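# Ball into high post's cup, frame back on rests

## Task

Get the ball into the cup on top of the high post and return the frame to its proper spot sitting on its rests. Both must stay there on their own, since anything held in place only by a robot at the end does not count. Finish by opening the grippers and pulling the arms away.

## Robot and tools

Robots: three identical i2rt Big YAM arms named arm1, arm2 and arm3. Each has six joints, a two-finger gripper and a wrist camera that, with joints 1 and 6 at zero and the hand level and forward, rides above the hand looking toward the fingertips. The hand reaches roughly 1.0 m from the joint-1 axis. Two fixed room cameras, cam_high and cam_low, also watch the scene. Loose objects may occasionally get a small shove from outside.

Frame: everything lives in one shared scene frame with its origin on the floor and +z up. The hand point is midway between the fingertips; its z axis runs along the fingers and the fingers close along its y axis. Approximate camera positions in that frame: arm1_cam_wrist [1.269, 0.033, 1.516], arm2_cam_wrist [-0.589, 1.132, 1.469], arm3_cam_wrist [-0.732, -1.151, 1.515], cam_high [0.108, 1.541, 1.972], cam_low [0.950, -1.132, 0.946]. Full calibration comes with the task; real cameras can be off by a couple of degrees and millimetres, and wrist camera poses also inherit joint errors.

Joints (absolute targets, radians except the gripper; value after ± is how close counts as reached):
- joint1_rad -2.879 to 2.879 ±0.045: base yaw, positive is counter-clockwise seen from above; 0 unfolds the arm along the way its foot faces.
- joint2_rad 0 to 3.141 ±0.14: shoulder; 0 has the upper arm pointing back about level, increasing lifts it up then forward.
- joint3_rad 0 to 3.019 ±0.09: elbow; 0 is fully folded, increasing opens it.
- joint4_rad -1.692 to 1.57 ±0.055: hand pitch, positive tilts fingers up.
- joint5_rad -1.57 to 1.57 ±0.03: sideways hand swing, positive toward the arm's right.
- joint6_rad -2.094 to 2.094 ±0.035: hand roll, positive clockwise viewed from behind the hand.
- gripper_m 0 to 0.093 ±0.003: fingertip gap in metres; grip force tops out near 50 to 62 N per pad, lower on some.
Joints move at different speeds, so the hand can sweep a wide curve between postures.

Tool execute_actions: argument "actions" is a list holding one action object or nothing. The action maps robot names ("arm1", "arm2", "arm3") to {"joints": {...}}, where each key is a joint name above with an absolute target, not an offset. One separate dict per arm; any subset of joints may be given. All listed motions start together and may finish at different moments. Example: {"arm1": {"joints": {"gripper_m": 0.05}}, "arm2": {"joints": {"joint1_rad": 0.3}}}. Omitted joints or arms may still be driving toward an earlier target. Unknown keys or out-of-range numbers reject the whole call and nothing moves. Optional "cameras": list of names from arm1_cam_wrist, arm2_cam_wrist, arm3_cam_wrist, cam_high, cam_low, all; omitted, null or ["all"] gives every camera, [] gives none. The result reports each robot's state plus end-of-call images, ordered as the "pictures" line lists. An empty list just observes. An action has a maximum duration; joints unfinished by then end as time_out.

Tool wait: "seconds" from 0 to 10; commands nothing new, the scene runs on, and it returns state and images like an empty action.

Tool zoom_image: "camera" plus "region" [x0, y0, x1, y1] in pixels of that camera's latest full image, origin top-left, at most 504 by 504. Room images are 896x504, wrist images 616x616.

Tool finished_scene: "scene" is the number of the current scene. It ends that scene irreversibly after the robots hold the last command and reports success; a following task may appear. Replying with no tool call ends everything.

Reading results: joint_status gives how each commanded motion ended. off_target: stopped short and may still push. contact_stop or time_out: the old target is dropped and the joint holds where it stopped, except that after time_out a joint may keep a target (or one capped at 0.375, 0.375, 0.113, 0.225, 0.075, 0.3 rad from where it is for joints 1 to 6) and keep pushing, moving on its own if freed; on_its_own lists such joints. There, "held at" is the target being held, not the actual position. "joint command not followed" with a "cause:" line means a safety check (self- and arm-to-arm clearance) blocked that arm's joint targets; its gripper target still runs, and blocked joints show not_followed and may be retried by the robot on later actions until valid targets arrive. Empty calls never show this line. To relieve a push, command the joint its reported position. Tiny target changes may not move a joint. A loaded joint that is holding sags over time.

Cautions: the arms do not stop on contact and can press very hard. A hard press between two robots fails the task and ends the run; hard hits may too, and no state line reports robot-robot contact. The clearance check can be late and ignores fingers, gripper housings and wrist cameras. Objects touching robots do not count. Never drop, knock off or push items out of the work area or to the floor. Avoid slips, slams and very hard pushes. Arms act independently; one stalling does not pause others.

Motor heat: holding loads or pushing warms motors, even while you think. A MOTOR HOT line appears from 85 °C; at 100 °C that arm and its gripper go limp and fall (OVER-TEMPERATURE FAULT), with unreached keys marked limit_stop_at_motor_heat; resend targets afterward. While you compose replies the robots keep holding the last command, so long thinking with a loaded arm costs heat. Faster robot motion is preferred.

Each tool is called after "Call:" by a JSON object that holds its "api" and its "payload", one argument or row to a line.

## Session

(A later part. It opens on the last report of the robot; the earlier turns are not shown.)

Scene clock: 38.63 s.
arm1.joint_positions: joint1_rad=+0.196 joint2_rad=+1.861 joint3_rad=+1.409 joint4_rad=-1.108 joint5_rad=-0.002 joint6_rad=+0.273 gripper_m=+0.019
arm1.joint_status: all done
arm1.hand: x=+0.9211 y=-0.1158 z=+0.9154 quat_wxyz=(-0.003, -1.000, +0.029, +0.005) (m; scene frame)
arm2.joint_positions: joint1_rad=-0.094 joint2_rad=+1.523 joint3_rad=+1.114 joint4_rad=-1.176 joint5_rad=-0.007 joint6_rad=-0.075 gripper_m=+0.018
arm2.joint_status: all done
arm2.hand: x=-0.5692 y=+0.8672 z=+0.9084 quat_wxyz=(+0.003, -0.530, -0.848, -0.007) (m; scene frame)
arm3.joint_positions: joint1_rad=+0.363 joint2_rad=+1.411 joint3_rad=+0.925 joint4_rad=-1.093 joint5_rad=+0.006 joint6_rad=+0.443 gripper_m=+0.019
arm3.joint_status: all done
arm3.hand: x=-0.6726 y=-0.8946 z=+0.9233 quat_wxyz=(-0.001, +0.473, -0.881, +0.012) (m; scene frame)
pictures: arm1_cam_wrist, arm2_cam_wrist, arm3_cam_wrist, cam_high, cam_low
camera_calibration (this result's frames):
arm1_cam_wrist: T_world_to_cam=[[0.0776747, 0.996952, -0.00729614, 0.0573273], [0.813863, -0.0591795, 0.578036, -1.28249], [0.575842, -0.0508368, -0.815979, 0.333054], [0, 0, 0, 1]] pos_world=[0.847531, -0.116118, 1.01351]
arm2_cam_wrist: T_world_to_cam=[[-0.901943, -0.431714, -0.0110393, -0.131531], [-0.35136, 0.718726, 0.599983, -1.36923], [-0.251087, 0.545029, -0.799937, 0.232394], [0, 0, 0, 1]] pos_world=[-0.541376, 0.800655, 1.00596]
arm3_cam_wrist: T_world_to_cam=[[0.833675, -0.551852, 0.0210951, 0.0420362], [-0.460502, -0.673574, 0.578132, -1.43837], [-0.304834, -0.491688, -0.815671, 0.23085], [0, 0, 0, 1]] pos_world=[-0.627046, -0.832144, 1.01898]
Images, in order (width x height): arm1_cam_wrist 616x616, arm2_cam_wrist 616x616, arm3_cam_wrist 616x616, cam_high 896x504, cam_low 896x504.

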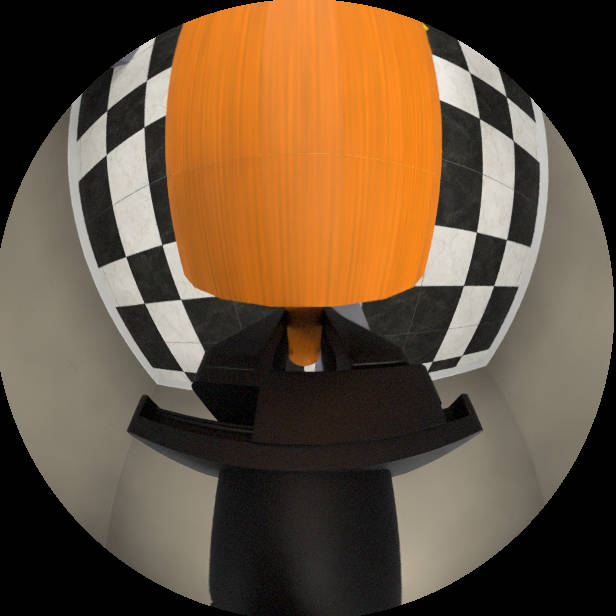

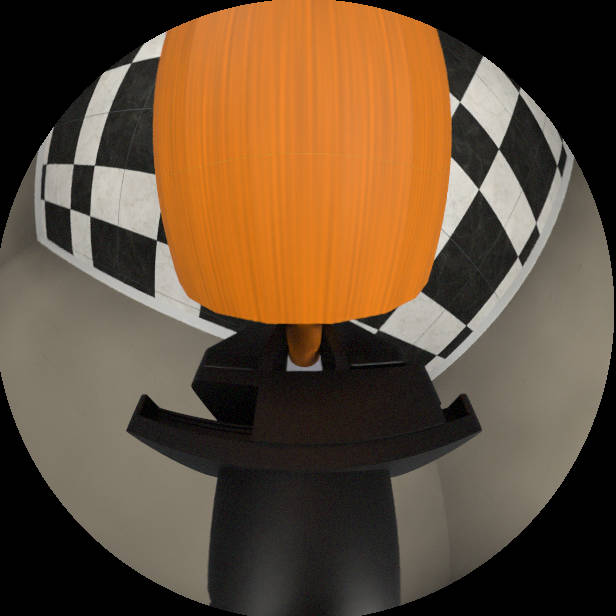

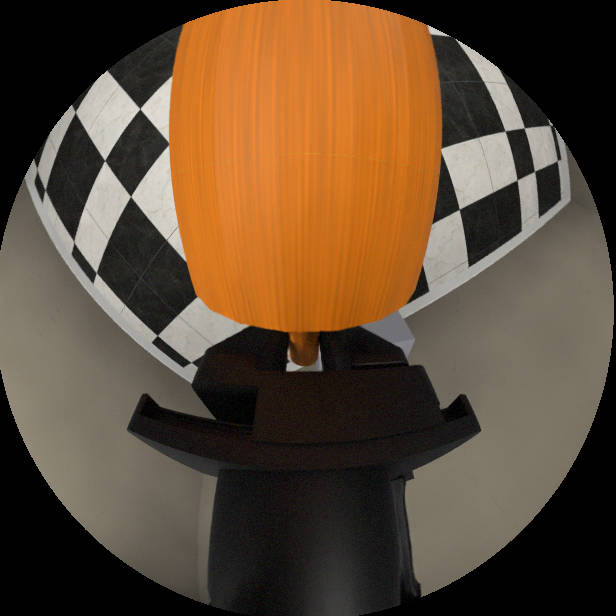

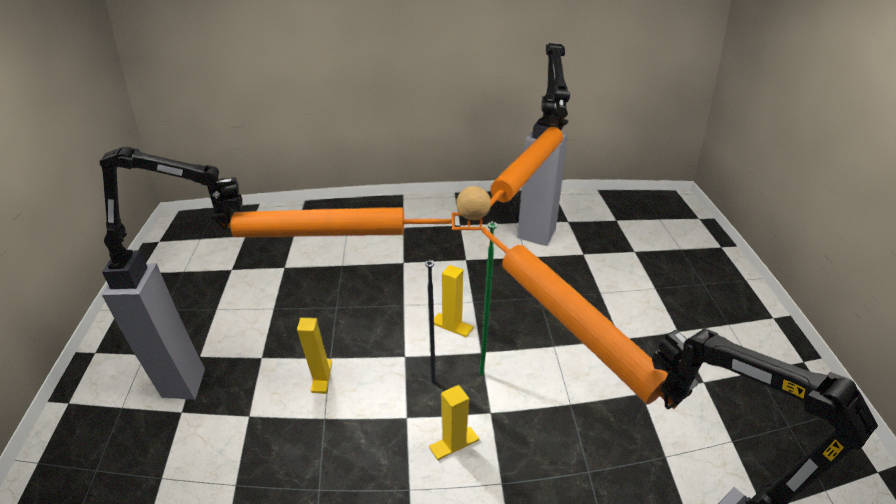

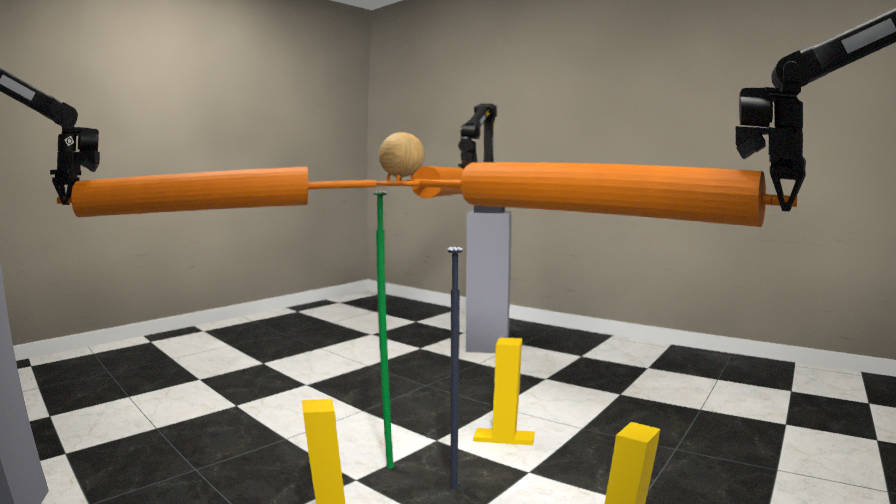

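Call:
{"api": "execute_actions", "payload": {
  "actions": [],
  "cameras": ["cam_low","cam_high"]
}}

Call:
{"api": "zoom_image", "payload": {
  "camera": "cam_low",
  "region": [350, 125, 450, 225]
}}

Call:
{"api": "zoom_image", "payload": {
  "camera": "cam_high",
  "region": [440, 175, 520, 255]
}}

Scene clock: 39.23 s.
arm1.joint_positions: joint1_rad=+0.196 joint2_rad=+1.861 joint3_rad=+1.409 joint4_rad=-1.108 joint5_rad=-0.002 joint6_rad=+0.273 gripper_m=+0.019
arm1.joint_status: all done
arm1.hand: x=+0.9211 y=-0.1158 z=+0.9154 quat_wxyz=(-0.003, -1.000, +0.029, +0.005) (m; scene frame)
arm2.joint_positions: joint1_rad=-0.094 joint2_rad=+1.523 joint3_rad=+1.114 joint4_rad=-1.176 joint5_rad=-0.007 joint6_rad=-0.075 gripper_m=+0.018
arm2.joint_status: all done
arm2.hand: x=-0.5692 y=+0.8672 z=+0.9084 quat_wxyz=(+0.003, -0.530, -0.848, -0.007) (m; scene frame)
arm3.joint_positions: joint1_rad=+0.363 joint2_rad=+1.411 joint3_rad=+0.925 joint4_rad=-1.093 joint5_rad=+0.006 joint6_rad=+0.443 gripper_m=+0.019
arm3.joint_status: all done
arm3.hand: x=-0.6726 y=-0.8946 z=+0.9233 quat_wxyz=(-0.001, +0.473, -0.881, +0.012) (m; scene frame)
pictures: cam_high, cam_low
Images, in order (width x height): cam_high 896x504, cam_low 896x504.

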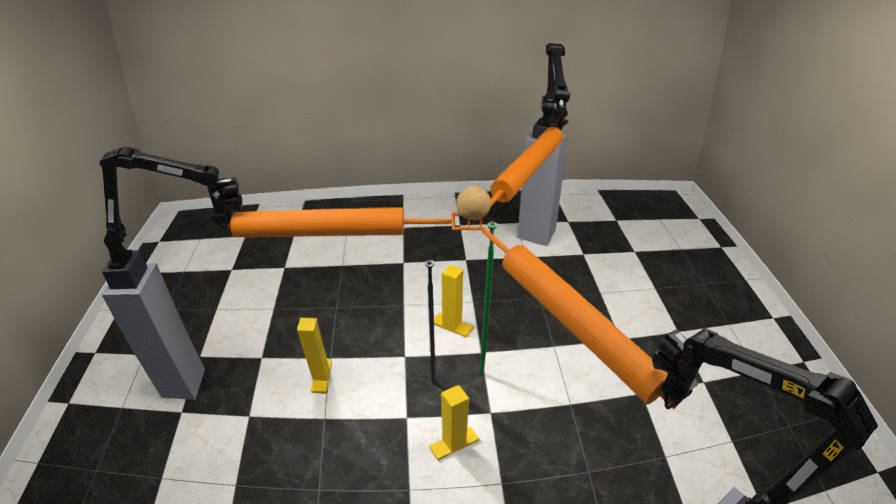

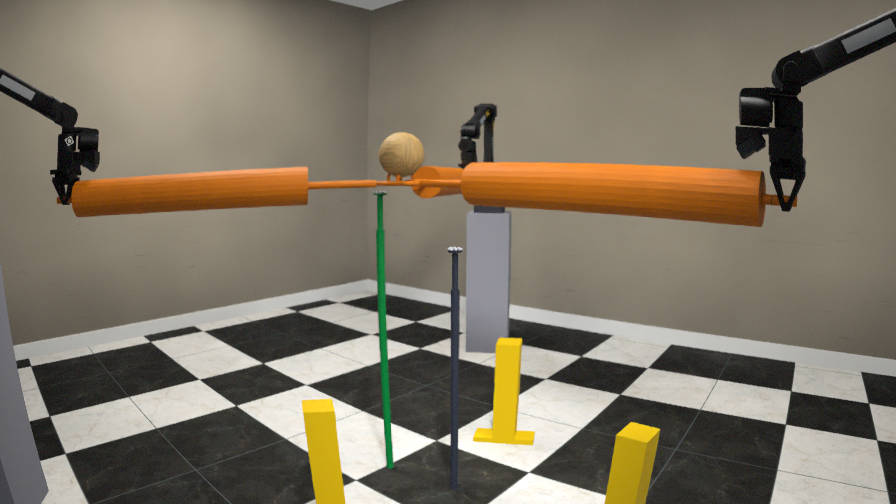

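Region (350, 125, 450, 225) of cam_low's 896x504 image, scaled by 5.040, with more detail than that image has.

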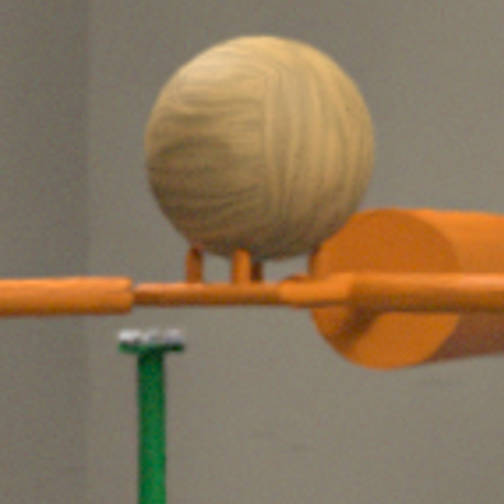

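Region (440, 175, 520, 255) of cam_high's 896x504 image, scaled by 6.300, with more detail than that image has.

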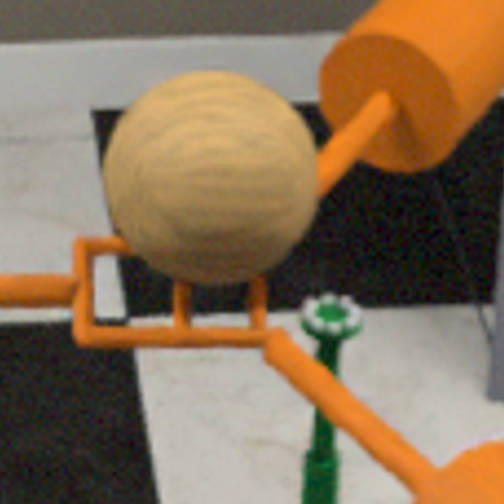

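Call:
{"api": "execute_actions", "payload": {
  "actions": [
    {"arm1":{"joints":{"joint1_rad":0.179,"joint2_rad":2.036,"joint3_rad":1.75,"joint4_rad":-1.248,"joint6_rad":0.255}},"arm2":{"joints":{"joint1_rad":-0.276,"joint2_rad":1.441,"joint3_rad":1.096,"joint4_rad":-1.176,"joint6_rad":-0.26}},"arm3":{"joints":{"joint1_rad":0.579,"joint2_rad":1.346,"joint3_rad":0.911,"joint4_rad":-1.091,"joint6_rad":0.678}}}
  ],
  "cameras": ["cam_low","cam_high"]
}}

Call:
{"api": "zoom_image", "payload": {
  "camera": "cam_low",
  "region": [330, 125, 430, 225]
}}

Call:
{"api": "zoom_image", "payload": {
  "camera": "cam_high",
  "region": [450, 175, 530, 255]
}}

Scene clock: 41.57 s.
arm1.joint_positions: joint1_rad=+0.184 joint2_rad=+2.047 joint3_rad=+1.696 joint4_rad=-1.208 joint5_rad=-0.002 joint6_rad=+0.262 gripper_m=+0.019
arm1.joint_status: all done
arm1.hand: x=+0.8456 y=-0.1249 z=+0.9128 quat_wxyz=(-0.003, -1.000, +0.029, +0.005) (m; scene frame)
arm2.joint_positions: joint1_rad=-0.274 joint2_rad=+1.481 joint3_rad=+1.074 joint4_rad=-1.172 joint5_rad=-0.005 joint6_rad=-0.254 gripper_m=+0.018
arm2.joint_status: all done
arm2.hand: x=-0.6443 y=+0.8596 z=+0.9107 quat_wxyz=(+0.001, -0.530, -0.848, -0.004) (m; scene frame)
arm3.joint_positions: joint1_rad=+0.571 joint2_rad=+1.374 joint3_rad=+0.891 joint4_rad=-1.087 joint5_rad=+0.004 joint6_rad=+0.652 gripper_m=+0.019
arm3.joint_status: all done
arm3.hand: x=-0.7476 y=-0.9025 z=+0.9241 quat_wxyz=(-0.003, +0.473, -0.881, +0.007) (m; scene frame)
pictures: cam_high, cam_low
Images, in order (width x height): cam_high 896x504, cam_low 896x504.

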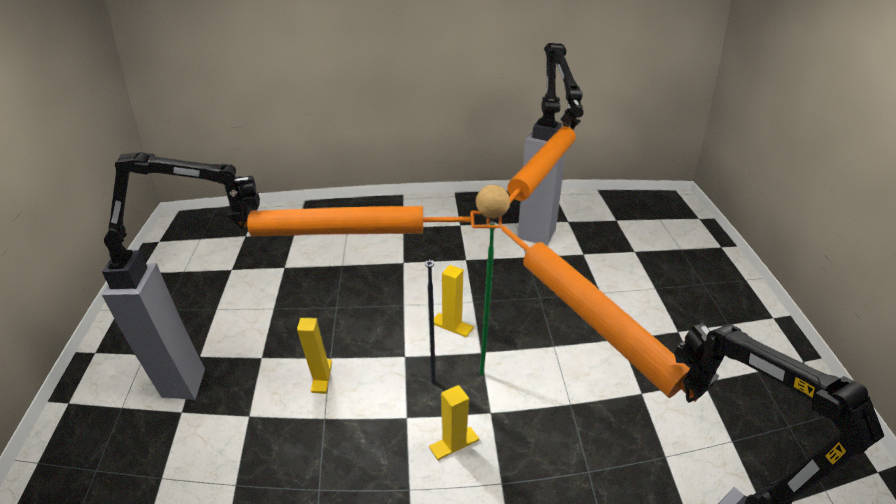

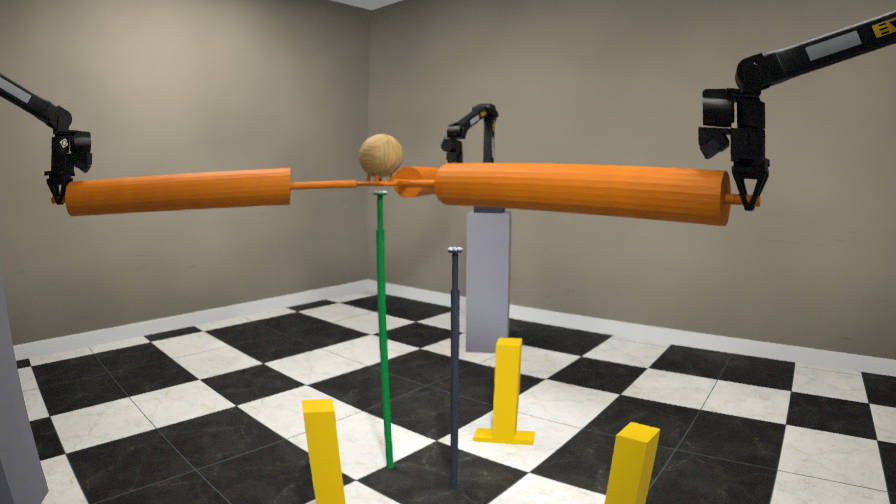

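Region (330, 125, 430, 225) of cam_low's 896x504 image, scaled by 5.040, with more detail than that image has.

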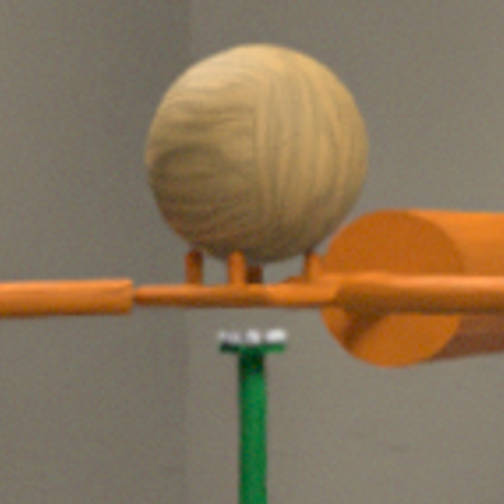

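Region (450, 175, 530, 255) of cam_high's 896x504 image, scaled by 6.300, with more detail than that image has.

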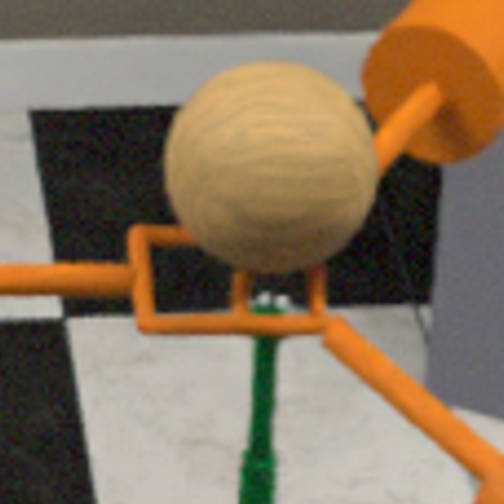

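Call:
{"api": "execute_actions", "payload": {
  "actions": [
    {"arm1":{"joints":{"joint1_rad":0.186,"joint2_rad":2.071,"joint3_rad":1.695,"joint4_rad":-1.172}},"arm2":{"joints":{"joint1_rad":-0.287,"joint2_rad":1.519,"joint3_rad":1.052,"joint4_rad":-1.092,"joint6_rad":-0.268}},"arm3":{"joints":{"joint1_rad":0.586,"joint2_rad":1.411,"joint3_rad":0.866,"joint4_rad":-1.003,"joint6_rad":0.68}}}
  ],
  "cameras": ["cam_low","cam_high"]
}}

Call:
{"api": "zoom_image", "payload": {
  "camera": "cam_low",
  "region": [330, 125, 430, 225]
}}

Call:
{"api": "zoom_image", "payload": {
  "camera": "cam_high",
  "region": [450, 175, 530, 255]
}}

Scene clock: 43.50 s.
arm1.joint_positions: joint1_rad=+0.184 joint2_rad=+2.080 joint3_rad=+1.692 joint4_rad=-1.174 joint5_rad=-0.003 joint6_rad=+0.262 gripper_m=+0.019
arm1.joint_status: all done
arm1.hand: x=+0.8417 y=-0.1260 z=+0.8919 quat_wxyz=(-0.003, -1.000, +0.029, +0.004) (m; scene frame)
arm2.joint_positions: joint1_rad=-0.279 joint2_rad=+1.532 joint3_rad=+1.034 joint4_rad=-1.100 joint5_rad=-0.002 joint6_rad=-0.260 gripper_m=+0.018
arm2.joint_status: all done
arm2.hand: x=-0.6471 y=+0.8595 z=+0.8773 quat_wxyz=(+0.008, -0.530, -0.848, -0.011) (m; scene frame)
arm3.joint_positions: joint1_rad=+0.578 joint2_rad=+1.432 joint3_rad=+0.852 joint4_rad=-1.006 joint5_rad=-0.002 joint6_rad=+0.658 gripper_m=+0.019
arm3.joint_status: all done
arm3.hand: x=-0.7509 y=-0.9035 z=+0.8918 quat_wxyz=(+0.003, +0.473, -0.881, +0.013) (m; scene frame)
pictures: cam_high, cam_low
Images, in order (width x height): cam_high 896x504, cam_low 896x504.

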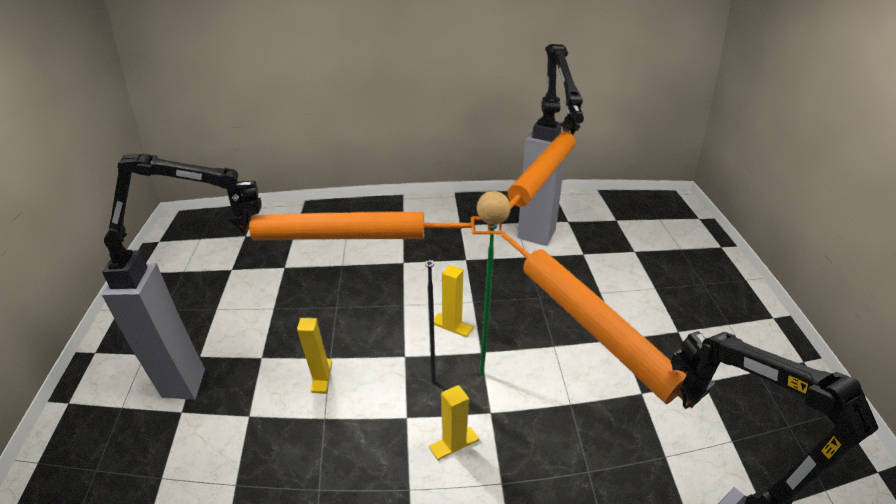

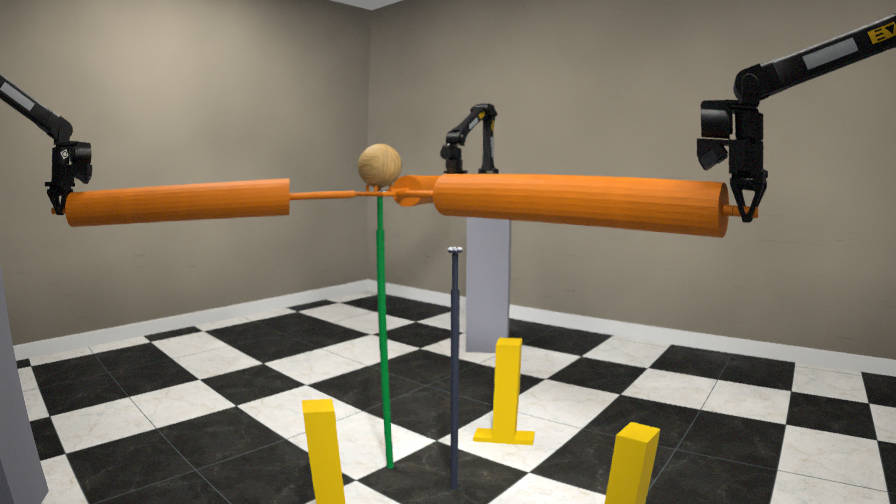

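Region (330, 125, 430, 225) of cam_low's 896x504 image, scaled by 5.040, with more detail than that image has.

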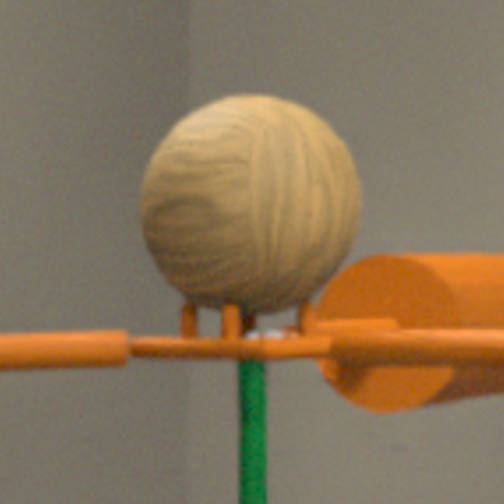

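Region (450, 175, 530, 255) of cam_high's 896x504 image, scaled by 6.300, with more detail than that image has.

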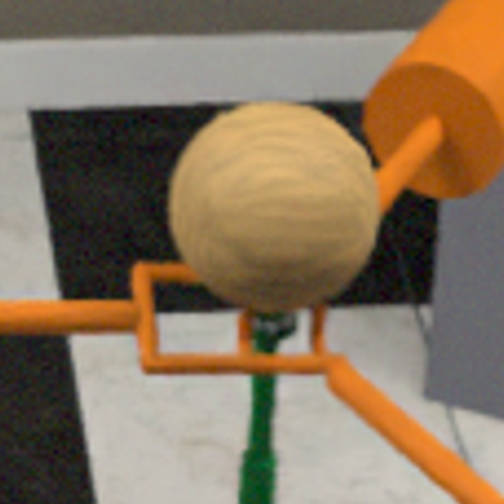

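Call:
{"api": "execute_actions", "payload": {
  "actions": [
    {"arm1":{"joints":{"joint2_rad":2.093,"joint3_rad":1.673,"joint4_rad":-1.124}},"arm2":{"joints":{"joint1_rad":-0.281,"joint2_rad":1.512,"joint3_rad":1.016,"joint4_rad":-1.028}},"arm3":{"joints":{"joint1_rad":0.58,"joint3_rad":0.833,"joint4_rad":-0.938}}}
  ],
  "cameras": ["cam_low","cam_high"]
}}

Call:
{"api": "zoom_image", "payload": {
  "camera": "cam_low",
  "region": [330, 135, 430, 235]
}}

Call:
{"api": "zoom_image", "payload": {
  "camera": "cam_high",
  "region": [450, 175, 530, 255]
}}

Scene clock: 44.80 s.
arm1.joint_positions: joint1_rad=+0.184 joint2_rad=+2.093 joint3_rad=+1.671 joint4_rad=-1.134 joint5_rad=-0.004 joint6_rad=+0.262 gripper_m=+0.019
arm1.joint_status: all done
arm1.hand: x=+0.8413 y=-0.1262 z=+0.8768 quat_wxyz=(-0.004, -1.000, +0.029, +0.007) (m; scene frame)
arm2.joint_positions: joint1_rad=-0.279 joint2_rad=+1.532 joint3_rad=+1.004 joint4_rad=-1.047 joint5_rad=-0.001 joint6_rad=-0.260 gripper_m=+0.018
arm2.joint_status: all done
arm2.hand: x=-0.6472 y=+0.8594 z=+0.8671 quat_wxyz=(+0.001, -0.530, -0.848, -0.002) (m; scene frame)
arm3.joint_positions: joint1_rad=+0.578 joint2_rad=+1.432 joint3_rad=+0.824 joint4_rad=-0.952 joint5_rad=-0.004 joint6_rad=+0.659 gripper_m=+0.019
arm3.joint_status: all done
arm3.hand: x=-0.7513 y=-0.9033 z=+0.8828 quat_wxyz=(-0.001, +0.473, -0.881, +0.001) (m; scene frame)
pictures: cam_high, cam_low
Images, in order (width x height): cam_high 896x504, cam_low 896x504.

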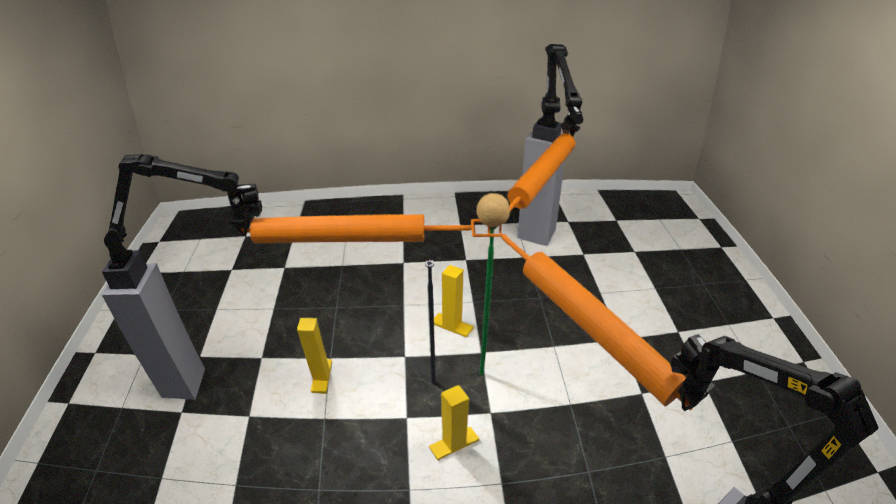

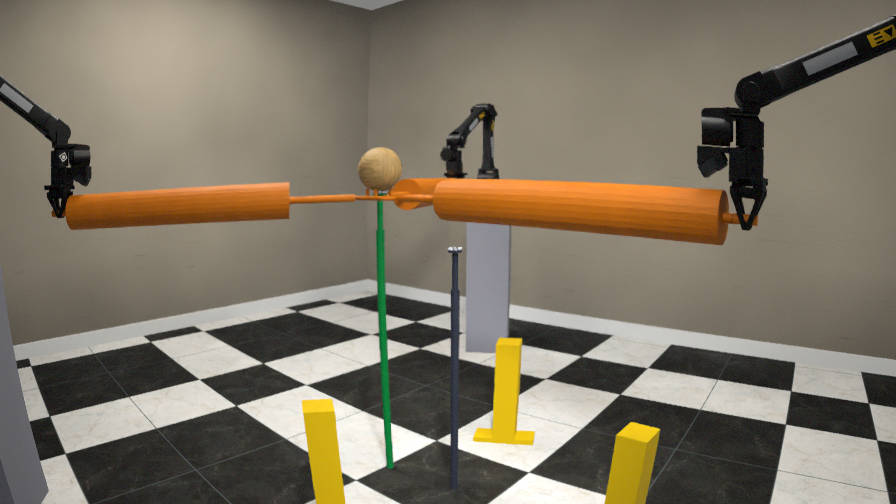

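Region (330, 135, 430, 235) of cam_low's 896x504 image, scaled by 5.040, with more detail than that image has.

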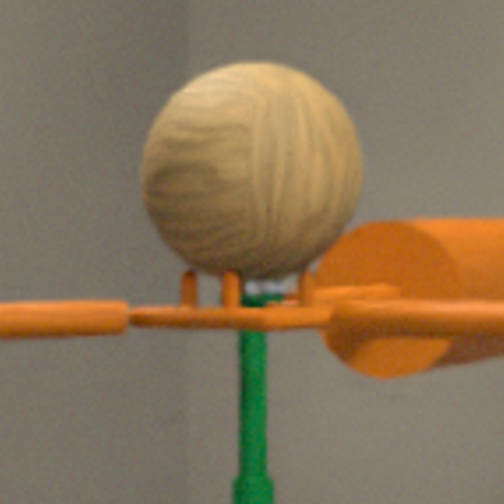

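Region (450, 175, 530, 255) of cam_high's 896x504 image, scaled by 6.300, with more detail than that image has.

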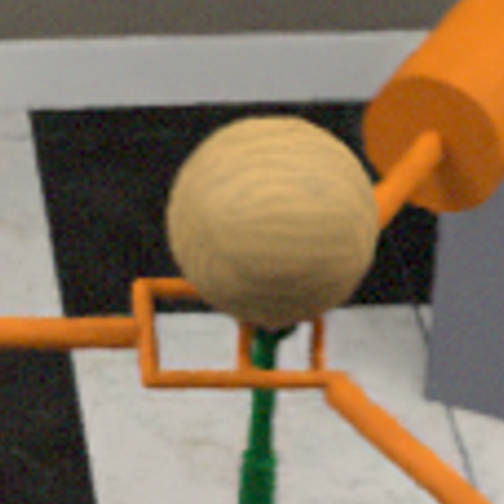

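Call:
{"api": "execute_actions", "payload": {
  "actions": [
    {"arm1":{"joints":{"joint2_rad":2.141,"joint3_rad":1.647,"joint4_rad":-1.059}},"arm2":{"joints":{"joint2_rad":1.578,"joint3_rad":0.969,"joint4_rad":-0.935}},"arm3":{"joints":{"joint2_rad":1.494,"joint3_rad":0.792,"joint4_rad":-0.835}}}
  ],
  "cameras": ["cam_low","cam_high"]
}}

Call:
{"api": "zoom_image", "payload": {
  "camera": "cam_low",
  "region": [330, 135, 480, 265]
}}

Call:
{"api": "zoom_image", "payload": {
  "camera": "cam_high",
  "region": [450, 185, 530, 265]
}}

Scene clock: 46.20 s.
arm1.joint_positions: joint1_rad=+0.184 joint2_rad=+2.143 joint3_rad=+1.646 joint4_rad=-1.066 joint5_rad=-0.004 joint6_rad=+0.262 gripper_m=+0.019
arm1.joint_status: all done
arm1.hand: x=+0.8414 y=-0.1262 z=+0.8383 quat_wxyz=(-0.004, -1.000, +0.029, +0.003) (m; scene frame)
arm2.joint_positions: joint1_rad=-0.279 joint2_rad=+1.588 joint3_rad=+0.960 joint4_rad=-0.949 joint5_rad=-0.001 joint6_rad=-0.260 gripper_m=+0.018
arm2.joint_status: all done
arm2.hand: x=-0.6474 y=+0.8598 z=+0.8313 quat_wxyz=(+0.002, -0.530, -0.848, -0.003) (m; scene frame)
arm3.joint_positions: joint1_rad=+0.578 joint2_rad=+1.512 joint3_rad=+0.785 joint4_rad=-0.843 joint5_rad=-0.007 joint6_rad=+0.659 gripper_m=+0.019
arm3.joint_status: all done
arm3.hand: x=-0.7514 y=-0.9035 z=+0.8449 quat_wxyz=(+0.002, +0.473, -0.881, +0.005) (m; scene frame)
pictures: cam_high, cam_low
Images, in order (width x height): cam_high 896x504, cam_low 896x504.

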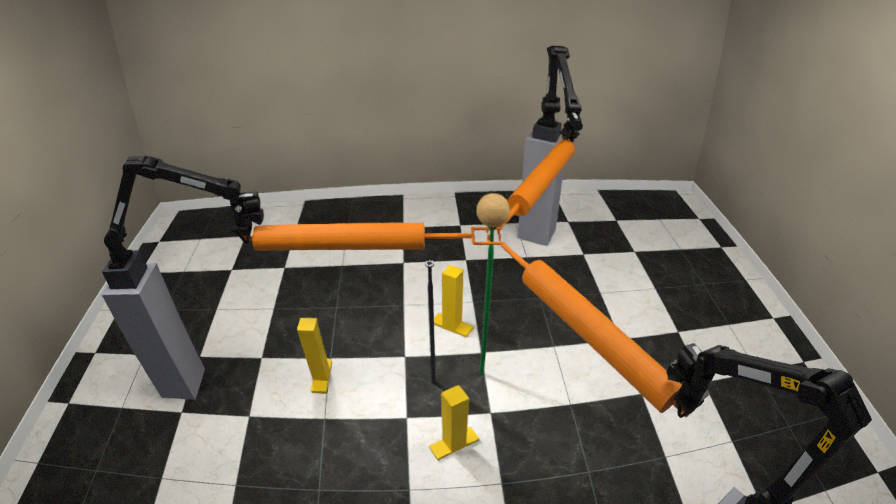

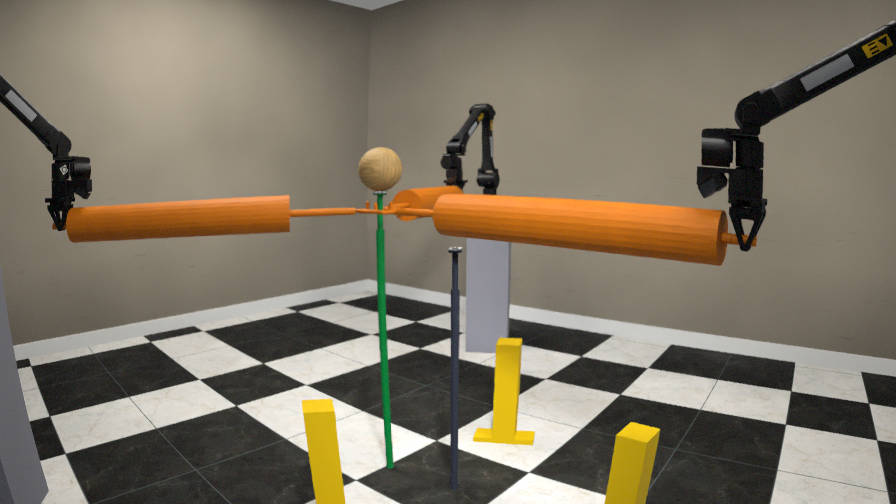

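Region (330, 135, 480, 265) of cam_low's 896x504 image, scaled by 3.360, with more detail than that image has; it fills the top 437 rows of this view, and the rest is white.

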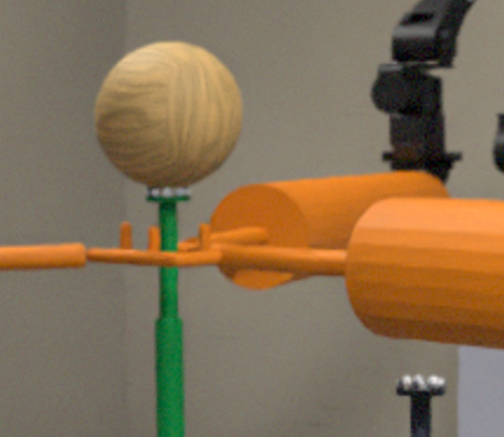

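Region (450, 185, 530, 265) of cam_high's 896x504 image, scaled by 6.300, with more detail than that image has.

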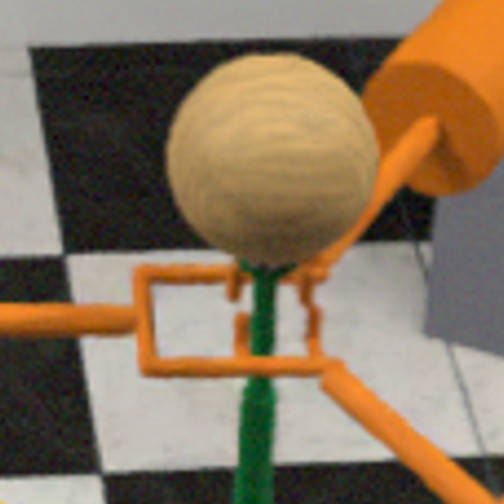

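Call:
{"api": "execute_actions", "payload": {
  "actions": [
    {"arm1":{"joints":{"joint1_rad":0.217,"joint2_rad":1.992,"joint3_rad":1.426,"joint4_rad":-0.962,"joint6_rad":0.304}},"arm2":{"joints":{"joint1_rad":-0.137,"joint2_rad":1.623,"joint3_rad":1.048,"joint4_rad":-0.957,"joint6_rad":-0.11}},"arm3":{"joints":{"joint1_rad":0.403,"joint2_rad":1.485,"joint3_rad":0.78,"joint4_rad":-0.835,"joint6_rad":0.476}}}
  ],
  "cameras": ["cam_low","cam_high"]
}}

Scene clock: 48.00 s.
arm1.joint_positions: joint1_rad=+0.211 joint2_rad=+2.022 joint3_rad=+1.424 joint4_rad=-0.975 joint5_rad=+0.000 joint6_rad=+0.290 gripper_m=+0.019
arm1.joint_status: all done
arm1.hand: x=+0.9016 y=-0.1283 z=+0.8349 quat_wxyz=(-0.001, -1.000, +0.030, -0.001) (m; scene frame)
arm2.joint_positions: joint1_rad=-0.136 joint2_rad=+1.623 joint3_rad=+1.002 joint4_rad=-0.949 joint5_rad=+0.002 joint6_rad=-0.117 gripper_m=+0.018
arm2.joint_status: all done
arm2.hand: x=-0.5864 y=+0.8589 z=+0.8310 quat_wxyz=(+0.000, -0.530, -0.848, +0.001) (m; scene frame)
arm3.joint_positions: joint1_rad=+0.409 joint2_rad=+1.508 joint3_rad=+0.780 joint4_rad=-0.833 joint5_rad=-0.012 joint6_rad=+0.489 gripper_m=+0.019
arm3.joint_status: all done
arm3.hand: x=-0.6926 y=-0.9039 z=+0.8450 quat_wxyz=(+0.001, +0.473, -0.881, +0.000) (m; scene frame)
pictures: cam_high, cam_low
Images, in order (width x height): cam_high 896x504, cam_low 896x504.

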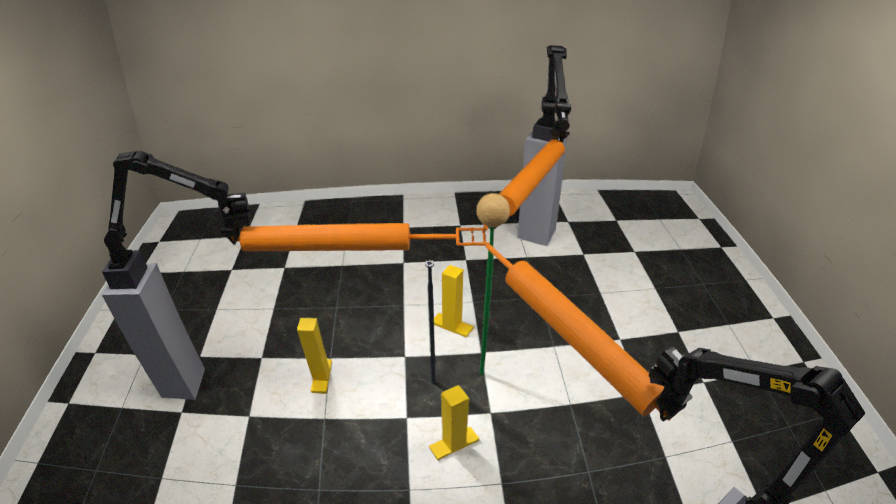

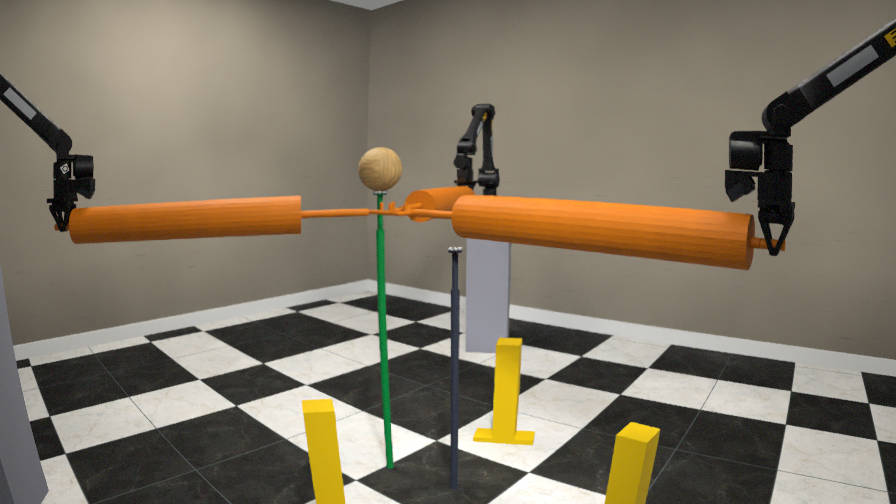

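Call:
{"api": "execute_actions", "payload": {
  "actions": [
    {"arm1":{"joints":{"joint1_rad":0.241,"joint2_rad":1.818,"joint3_rad":1.093,"joint4_rad":-0.799,"joint6_rad":0.328}},"arm2":{"joints":{"joint1_rad":0.062,"joint2_rad":1.718,"joint3_rad":1.134,"joint4_rad":-0.935,"joint6_rad":0.09}},"arm3":{"joints":{"joint1_rad":0.166,"joint2_rad":1.592,"joint3_rad":0.879,"joint4_rad":-0.802,"joint6_rad":0.243}}}
  ],
  "cameras": []
}}

Call:
{"api": "execute_actions", "payload": {
  "actions": [
    {"arm1":{"joints":{"joint1_rad":0.283,"joint2_rad":1.666,"joint3_rad":0.818,"joint4_rad":-0.68,"joint6_rad":0.37}},"arm2":{"joints":{"joint1_rad":0.223,"joint2_rad":1.833,"joint3_rad":1.271,"joint4_rad":-0.977,"joint6_rad":0.251}},"arm3":{"joints":{"joint1_rad":-0.028,"joint2_rad":1.71,"joint3_rad":0.998,"joint4_rad":-0.815,"joint6_rad":0.049}}}
  ],
  "cameras": []
}}

Call:
{"api": "execute_actions", "payload": {
  "actions": [
    {"arm1":{"joints":{"joint1_rad":0.347,"joint2_rad":1.557,"joint3_rad":0.572,"joint4_rad":-0.547,"joint6_rad":0.434}},"arm2":{"joints":{"joint1_rad":0.346,"joint2_rad":1.978,"joint3_rad":1.443,"joint4_rad":-1.002,"joint6_rad":0.375}},"arm3":{"joints":{"joint1_rad":-0.173,"joint2_rad":1.857,"joint3_rad":1.149,"joint4_rad":-0.82,"joint6_rad":-0.098}}}
  ]
}}

Scene clock: 56.10 s.
arm1.joint_positions: joint1_rad=+0.243 joint2_rad=+1.853 joint3_rad=+1.094 joint4_rad=-0.809 joint5_rad=+0.000 joint6_rad=+0.323 gripper_m=+0.019
arm1.joint_status: all done
arm1.hand: x=+0.9957 y=-0.1218 z=+0.8209 quat_wxyz=(-0.001, -1.000, +0.030, +0.001) (m; scene frame)
arm2.joint_positions: joint1_rad=+0.065 joint2_rad=+1.725 joint3_rad=+1.089 joint4_rad=-0.931 joint5_rad=+0.000 joint6_rad=+0.086 gripper_m=+0.018
arm2.joint_status: all done
arm2.hand: x=-0.4919 y=+0.8649 z=+0.8153 quat_wxyz=(-0.001, -0.530, -0.848, +0.001) (m; scene frame)
arm3.joint_positions: joint1_rad=+0.169 joint2_rad=+1.607 joint3_rad=+0.841 joint4_rad=-0.799 joint5_rad=-0.007 joint6_rad=+0.252 gripper_m=+0.019
arm3.joint_status: all done
arm3.hand: x=-0.6002 y=-0.8966 z=+0.8290 quat_wxyz=(-0.001, +0.472, -0.882, +0.002) (m; scene frame)
pictures: none
No camera images: the call's "cameras" was empty. Leave "cameras" out to get every camera's image.

Scene clock: 57.10 s.
arm1.joint_positions: joint1_rad=+0.281 joint2_rad=+1.697 joint3_rad=+0.816 joint4_rad=-0.688 joint5_rad=+0.001 joint6_rad=+0.361 gripper_m=+0.019
arm1.joint_status: all done
arm1.hand: x=+1.0864 y=-0.1121 z=+0.8115 quat_wxyz=(-0.001, -1.000, +0.030, +0.001) (m; scene frame)
arm2.joint_positions: joint1_rad=+0.226 joint2_rad=+1.841 joint3_rad=+1.232 joint4_rad=-0.960 joint5_rad=+0.000 joint6_rad=+0.247 gripper_m=+0.018
arm2.joint_status: all done
arm2.hand: x=-0.4020 y=+0.8710 z=+0.8070 quat_wxyz=(-0.001, -0.530, -0.848, +0.001) (m; scene frame)
arm3.joint_positions: joint1_rad=-0.027 joint2_rad=+1.724 joint3_rad=+0.967 joint4_rad=-0.808 joint5_rad=-0.006 joint6_rad=+0.056 gripper_m=+0.019
arm3.joint_status: all done
arm3.hand: x=-0.5090 y=-0.8888 z=+0.8199 quat_wxyz=(-0.002, +0.472, -0.882, +0.003) (m; scene frame)
pictures: none
No camera images: the call's "cameras" was empty. Leave "cameras" out to get every camera's image.

Scene clock: 58.10 s.
arm1.joint_positions: joint1_rad=+0.343 joint2_rad=+1.587 joint3_rad=+0.572 joint4_rad=-0.553 joint5_rad=+0.003 joint6_rad=+0.423 gripper_m=+0.019
arm1.joint_status: all done
arm1.hand: x=+1.1711 y=-0.1050 z=+0.7920 quat_wxyz=(+0.000, -1.000, +0.030, +0.002) (m; scene frame)
arm2.joint_positions: joint1_rad=+0.348 joint2_rad=+1.990 joint3_rad=+1.404 joint4_rad=-0.982 joint5_rad=+0.000 joint6_rad=+0.368 gripper_m=+0.018
arm2.joint_status: all done
arm2.hand: x=-0.3177 y=+0.8761 z=+0.7856 quat_wxyz=(-0.002, -0.530, -0.848, +0.001) (m; scene frame)
arm3.joint_positions: joint1_rad=-0.173 joint2_rad=+1.872 joint3_rad=+1.118 joint4_rad=-0.811 joint5_rad=-0.005 joint6_rad=-0.091 gripper_m=+0.019
arm3.joint_status: all done
arm3.hand: x=-0.4245 y=-0.8831 z=+0.7993 quat_wxyz=(-0.003, +0.472, -0.882, +0.003) (m; scene frame)
pictures: arm1_cam_wrist, arm2_cam_wrist, arm3_cam_wrist, cam_high, cam_low
camera_calibration (this result's frames):
arm1_cam_wrist: T_world_to_cam=[[0.0800037, 0.996794, -0.000785582, 0.0183958], [0.809976, -0.0645501, 0.5829, -1.41385], [0.58098, -0.0472704, -0.812544, 0.0805506], [0, 0, 0, 1]] pos_world=[1.09692, -0.105793, 0.8896]
arm2_cam_wrist: T_world_to_cam=[[-0.902418, -0.43084, -0.00437851, 0.091647], [-0.351028, 0.729279, 0.587308, -1.21275], [-0.249842, 0.531534, -0.809352, 0.212013], [0, 0, 0, 1]] pos_world=[-0.290036, 0.811228, 0.884254]
arm3_cam_wrist: T_world_to_cam=[[0.832534, -0.553926, 0.00726208, -0.147076], [-0.459219, -0.682741, 0.568315, -1.24437], [-0.309846, -0.476477, -0.822779, 0.228013], [0, 0, 0, 1]] pos_world=[-0.378346, -0.822413, 0.895869]
Images, in order (width x height): arm1_cam_wrist 616x616, arm2_cam_wrist 616x616, arm3_cam_wrist 616x616, cam_high 896x504, cam_low 896x504.

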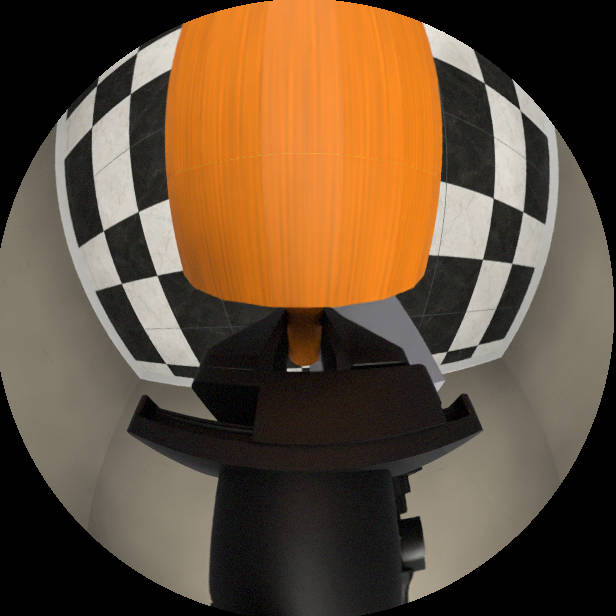

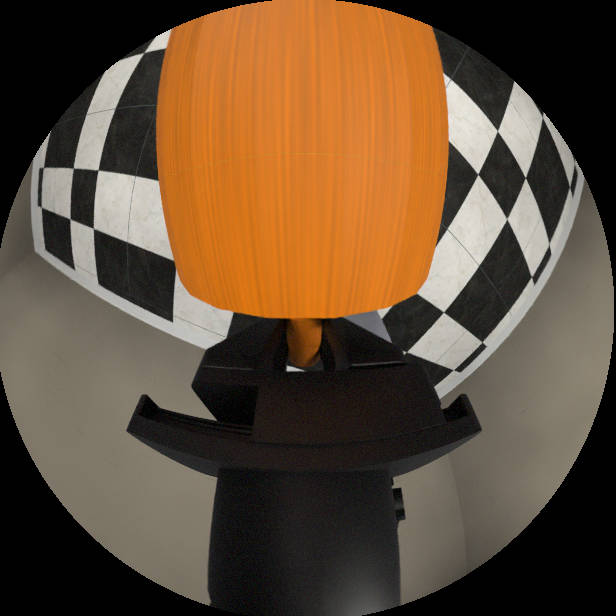

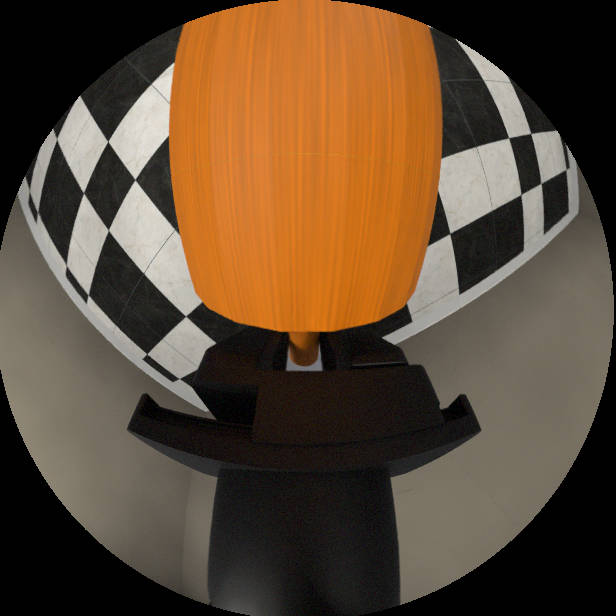

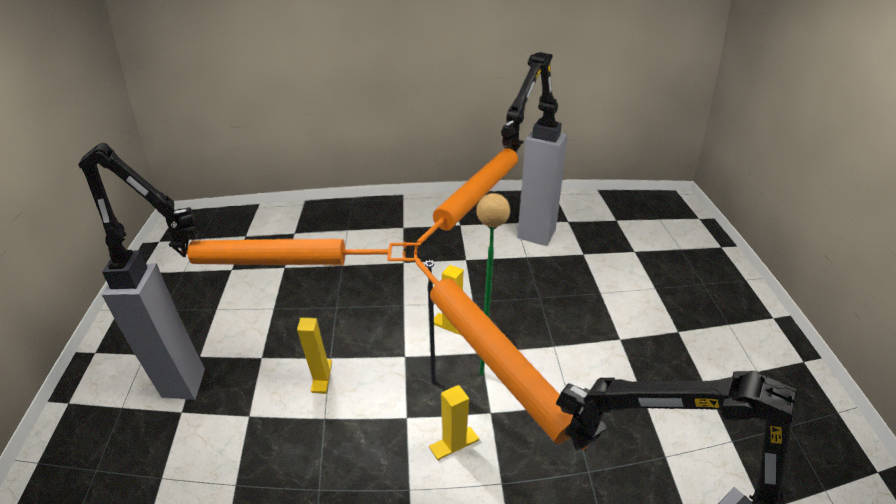

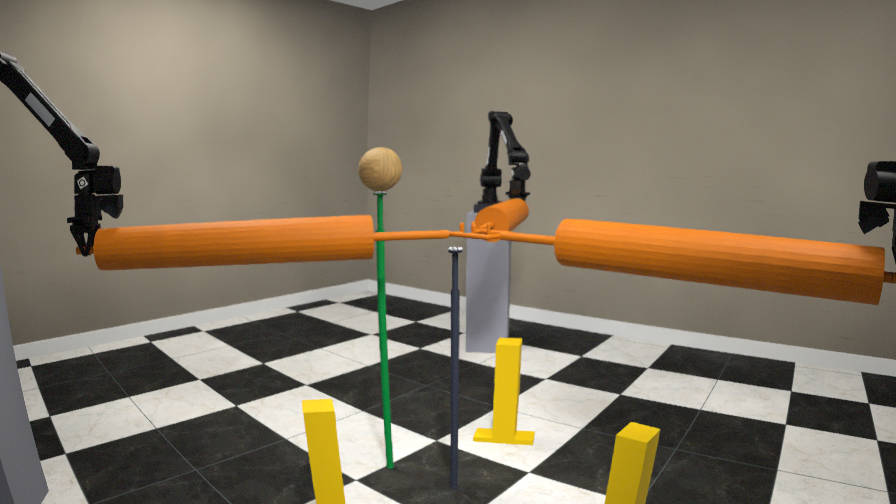

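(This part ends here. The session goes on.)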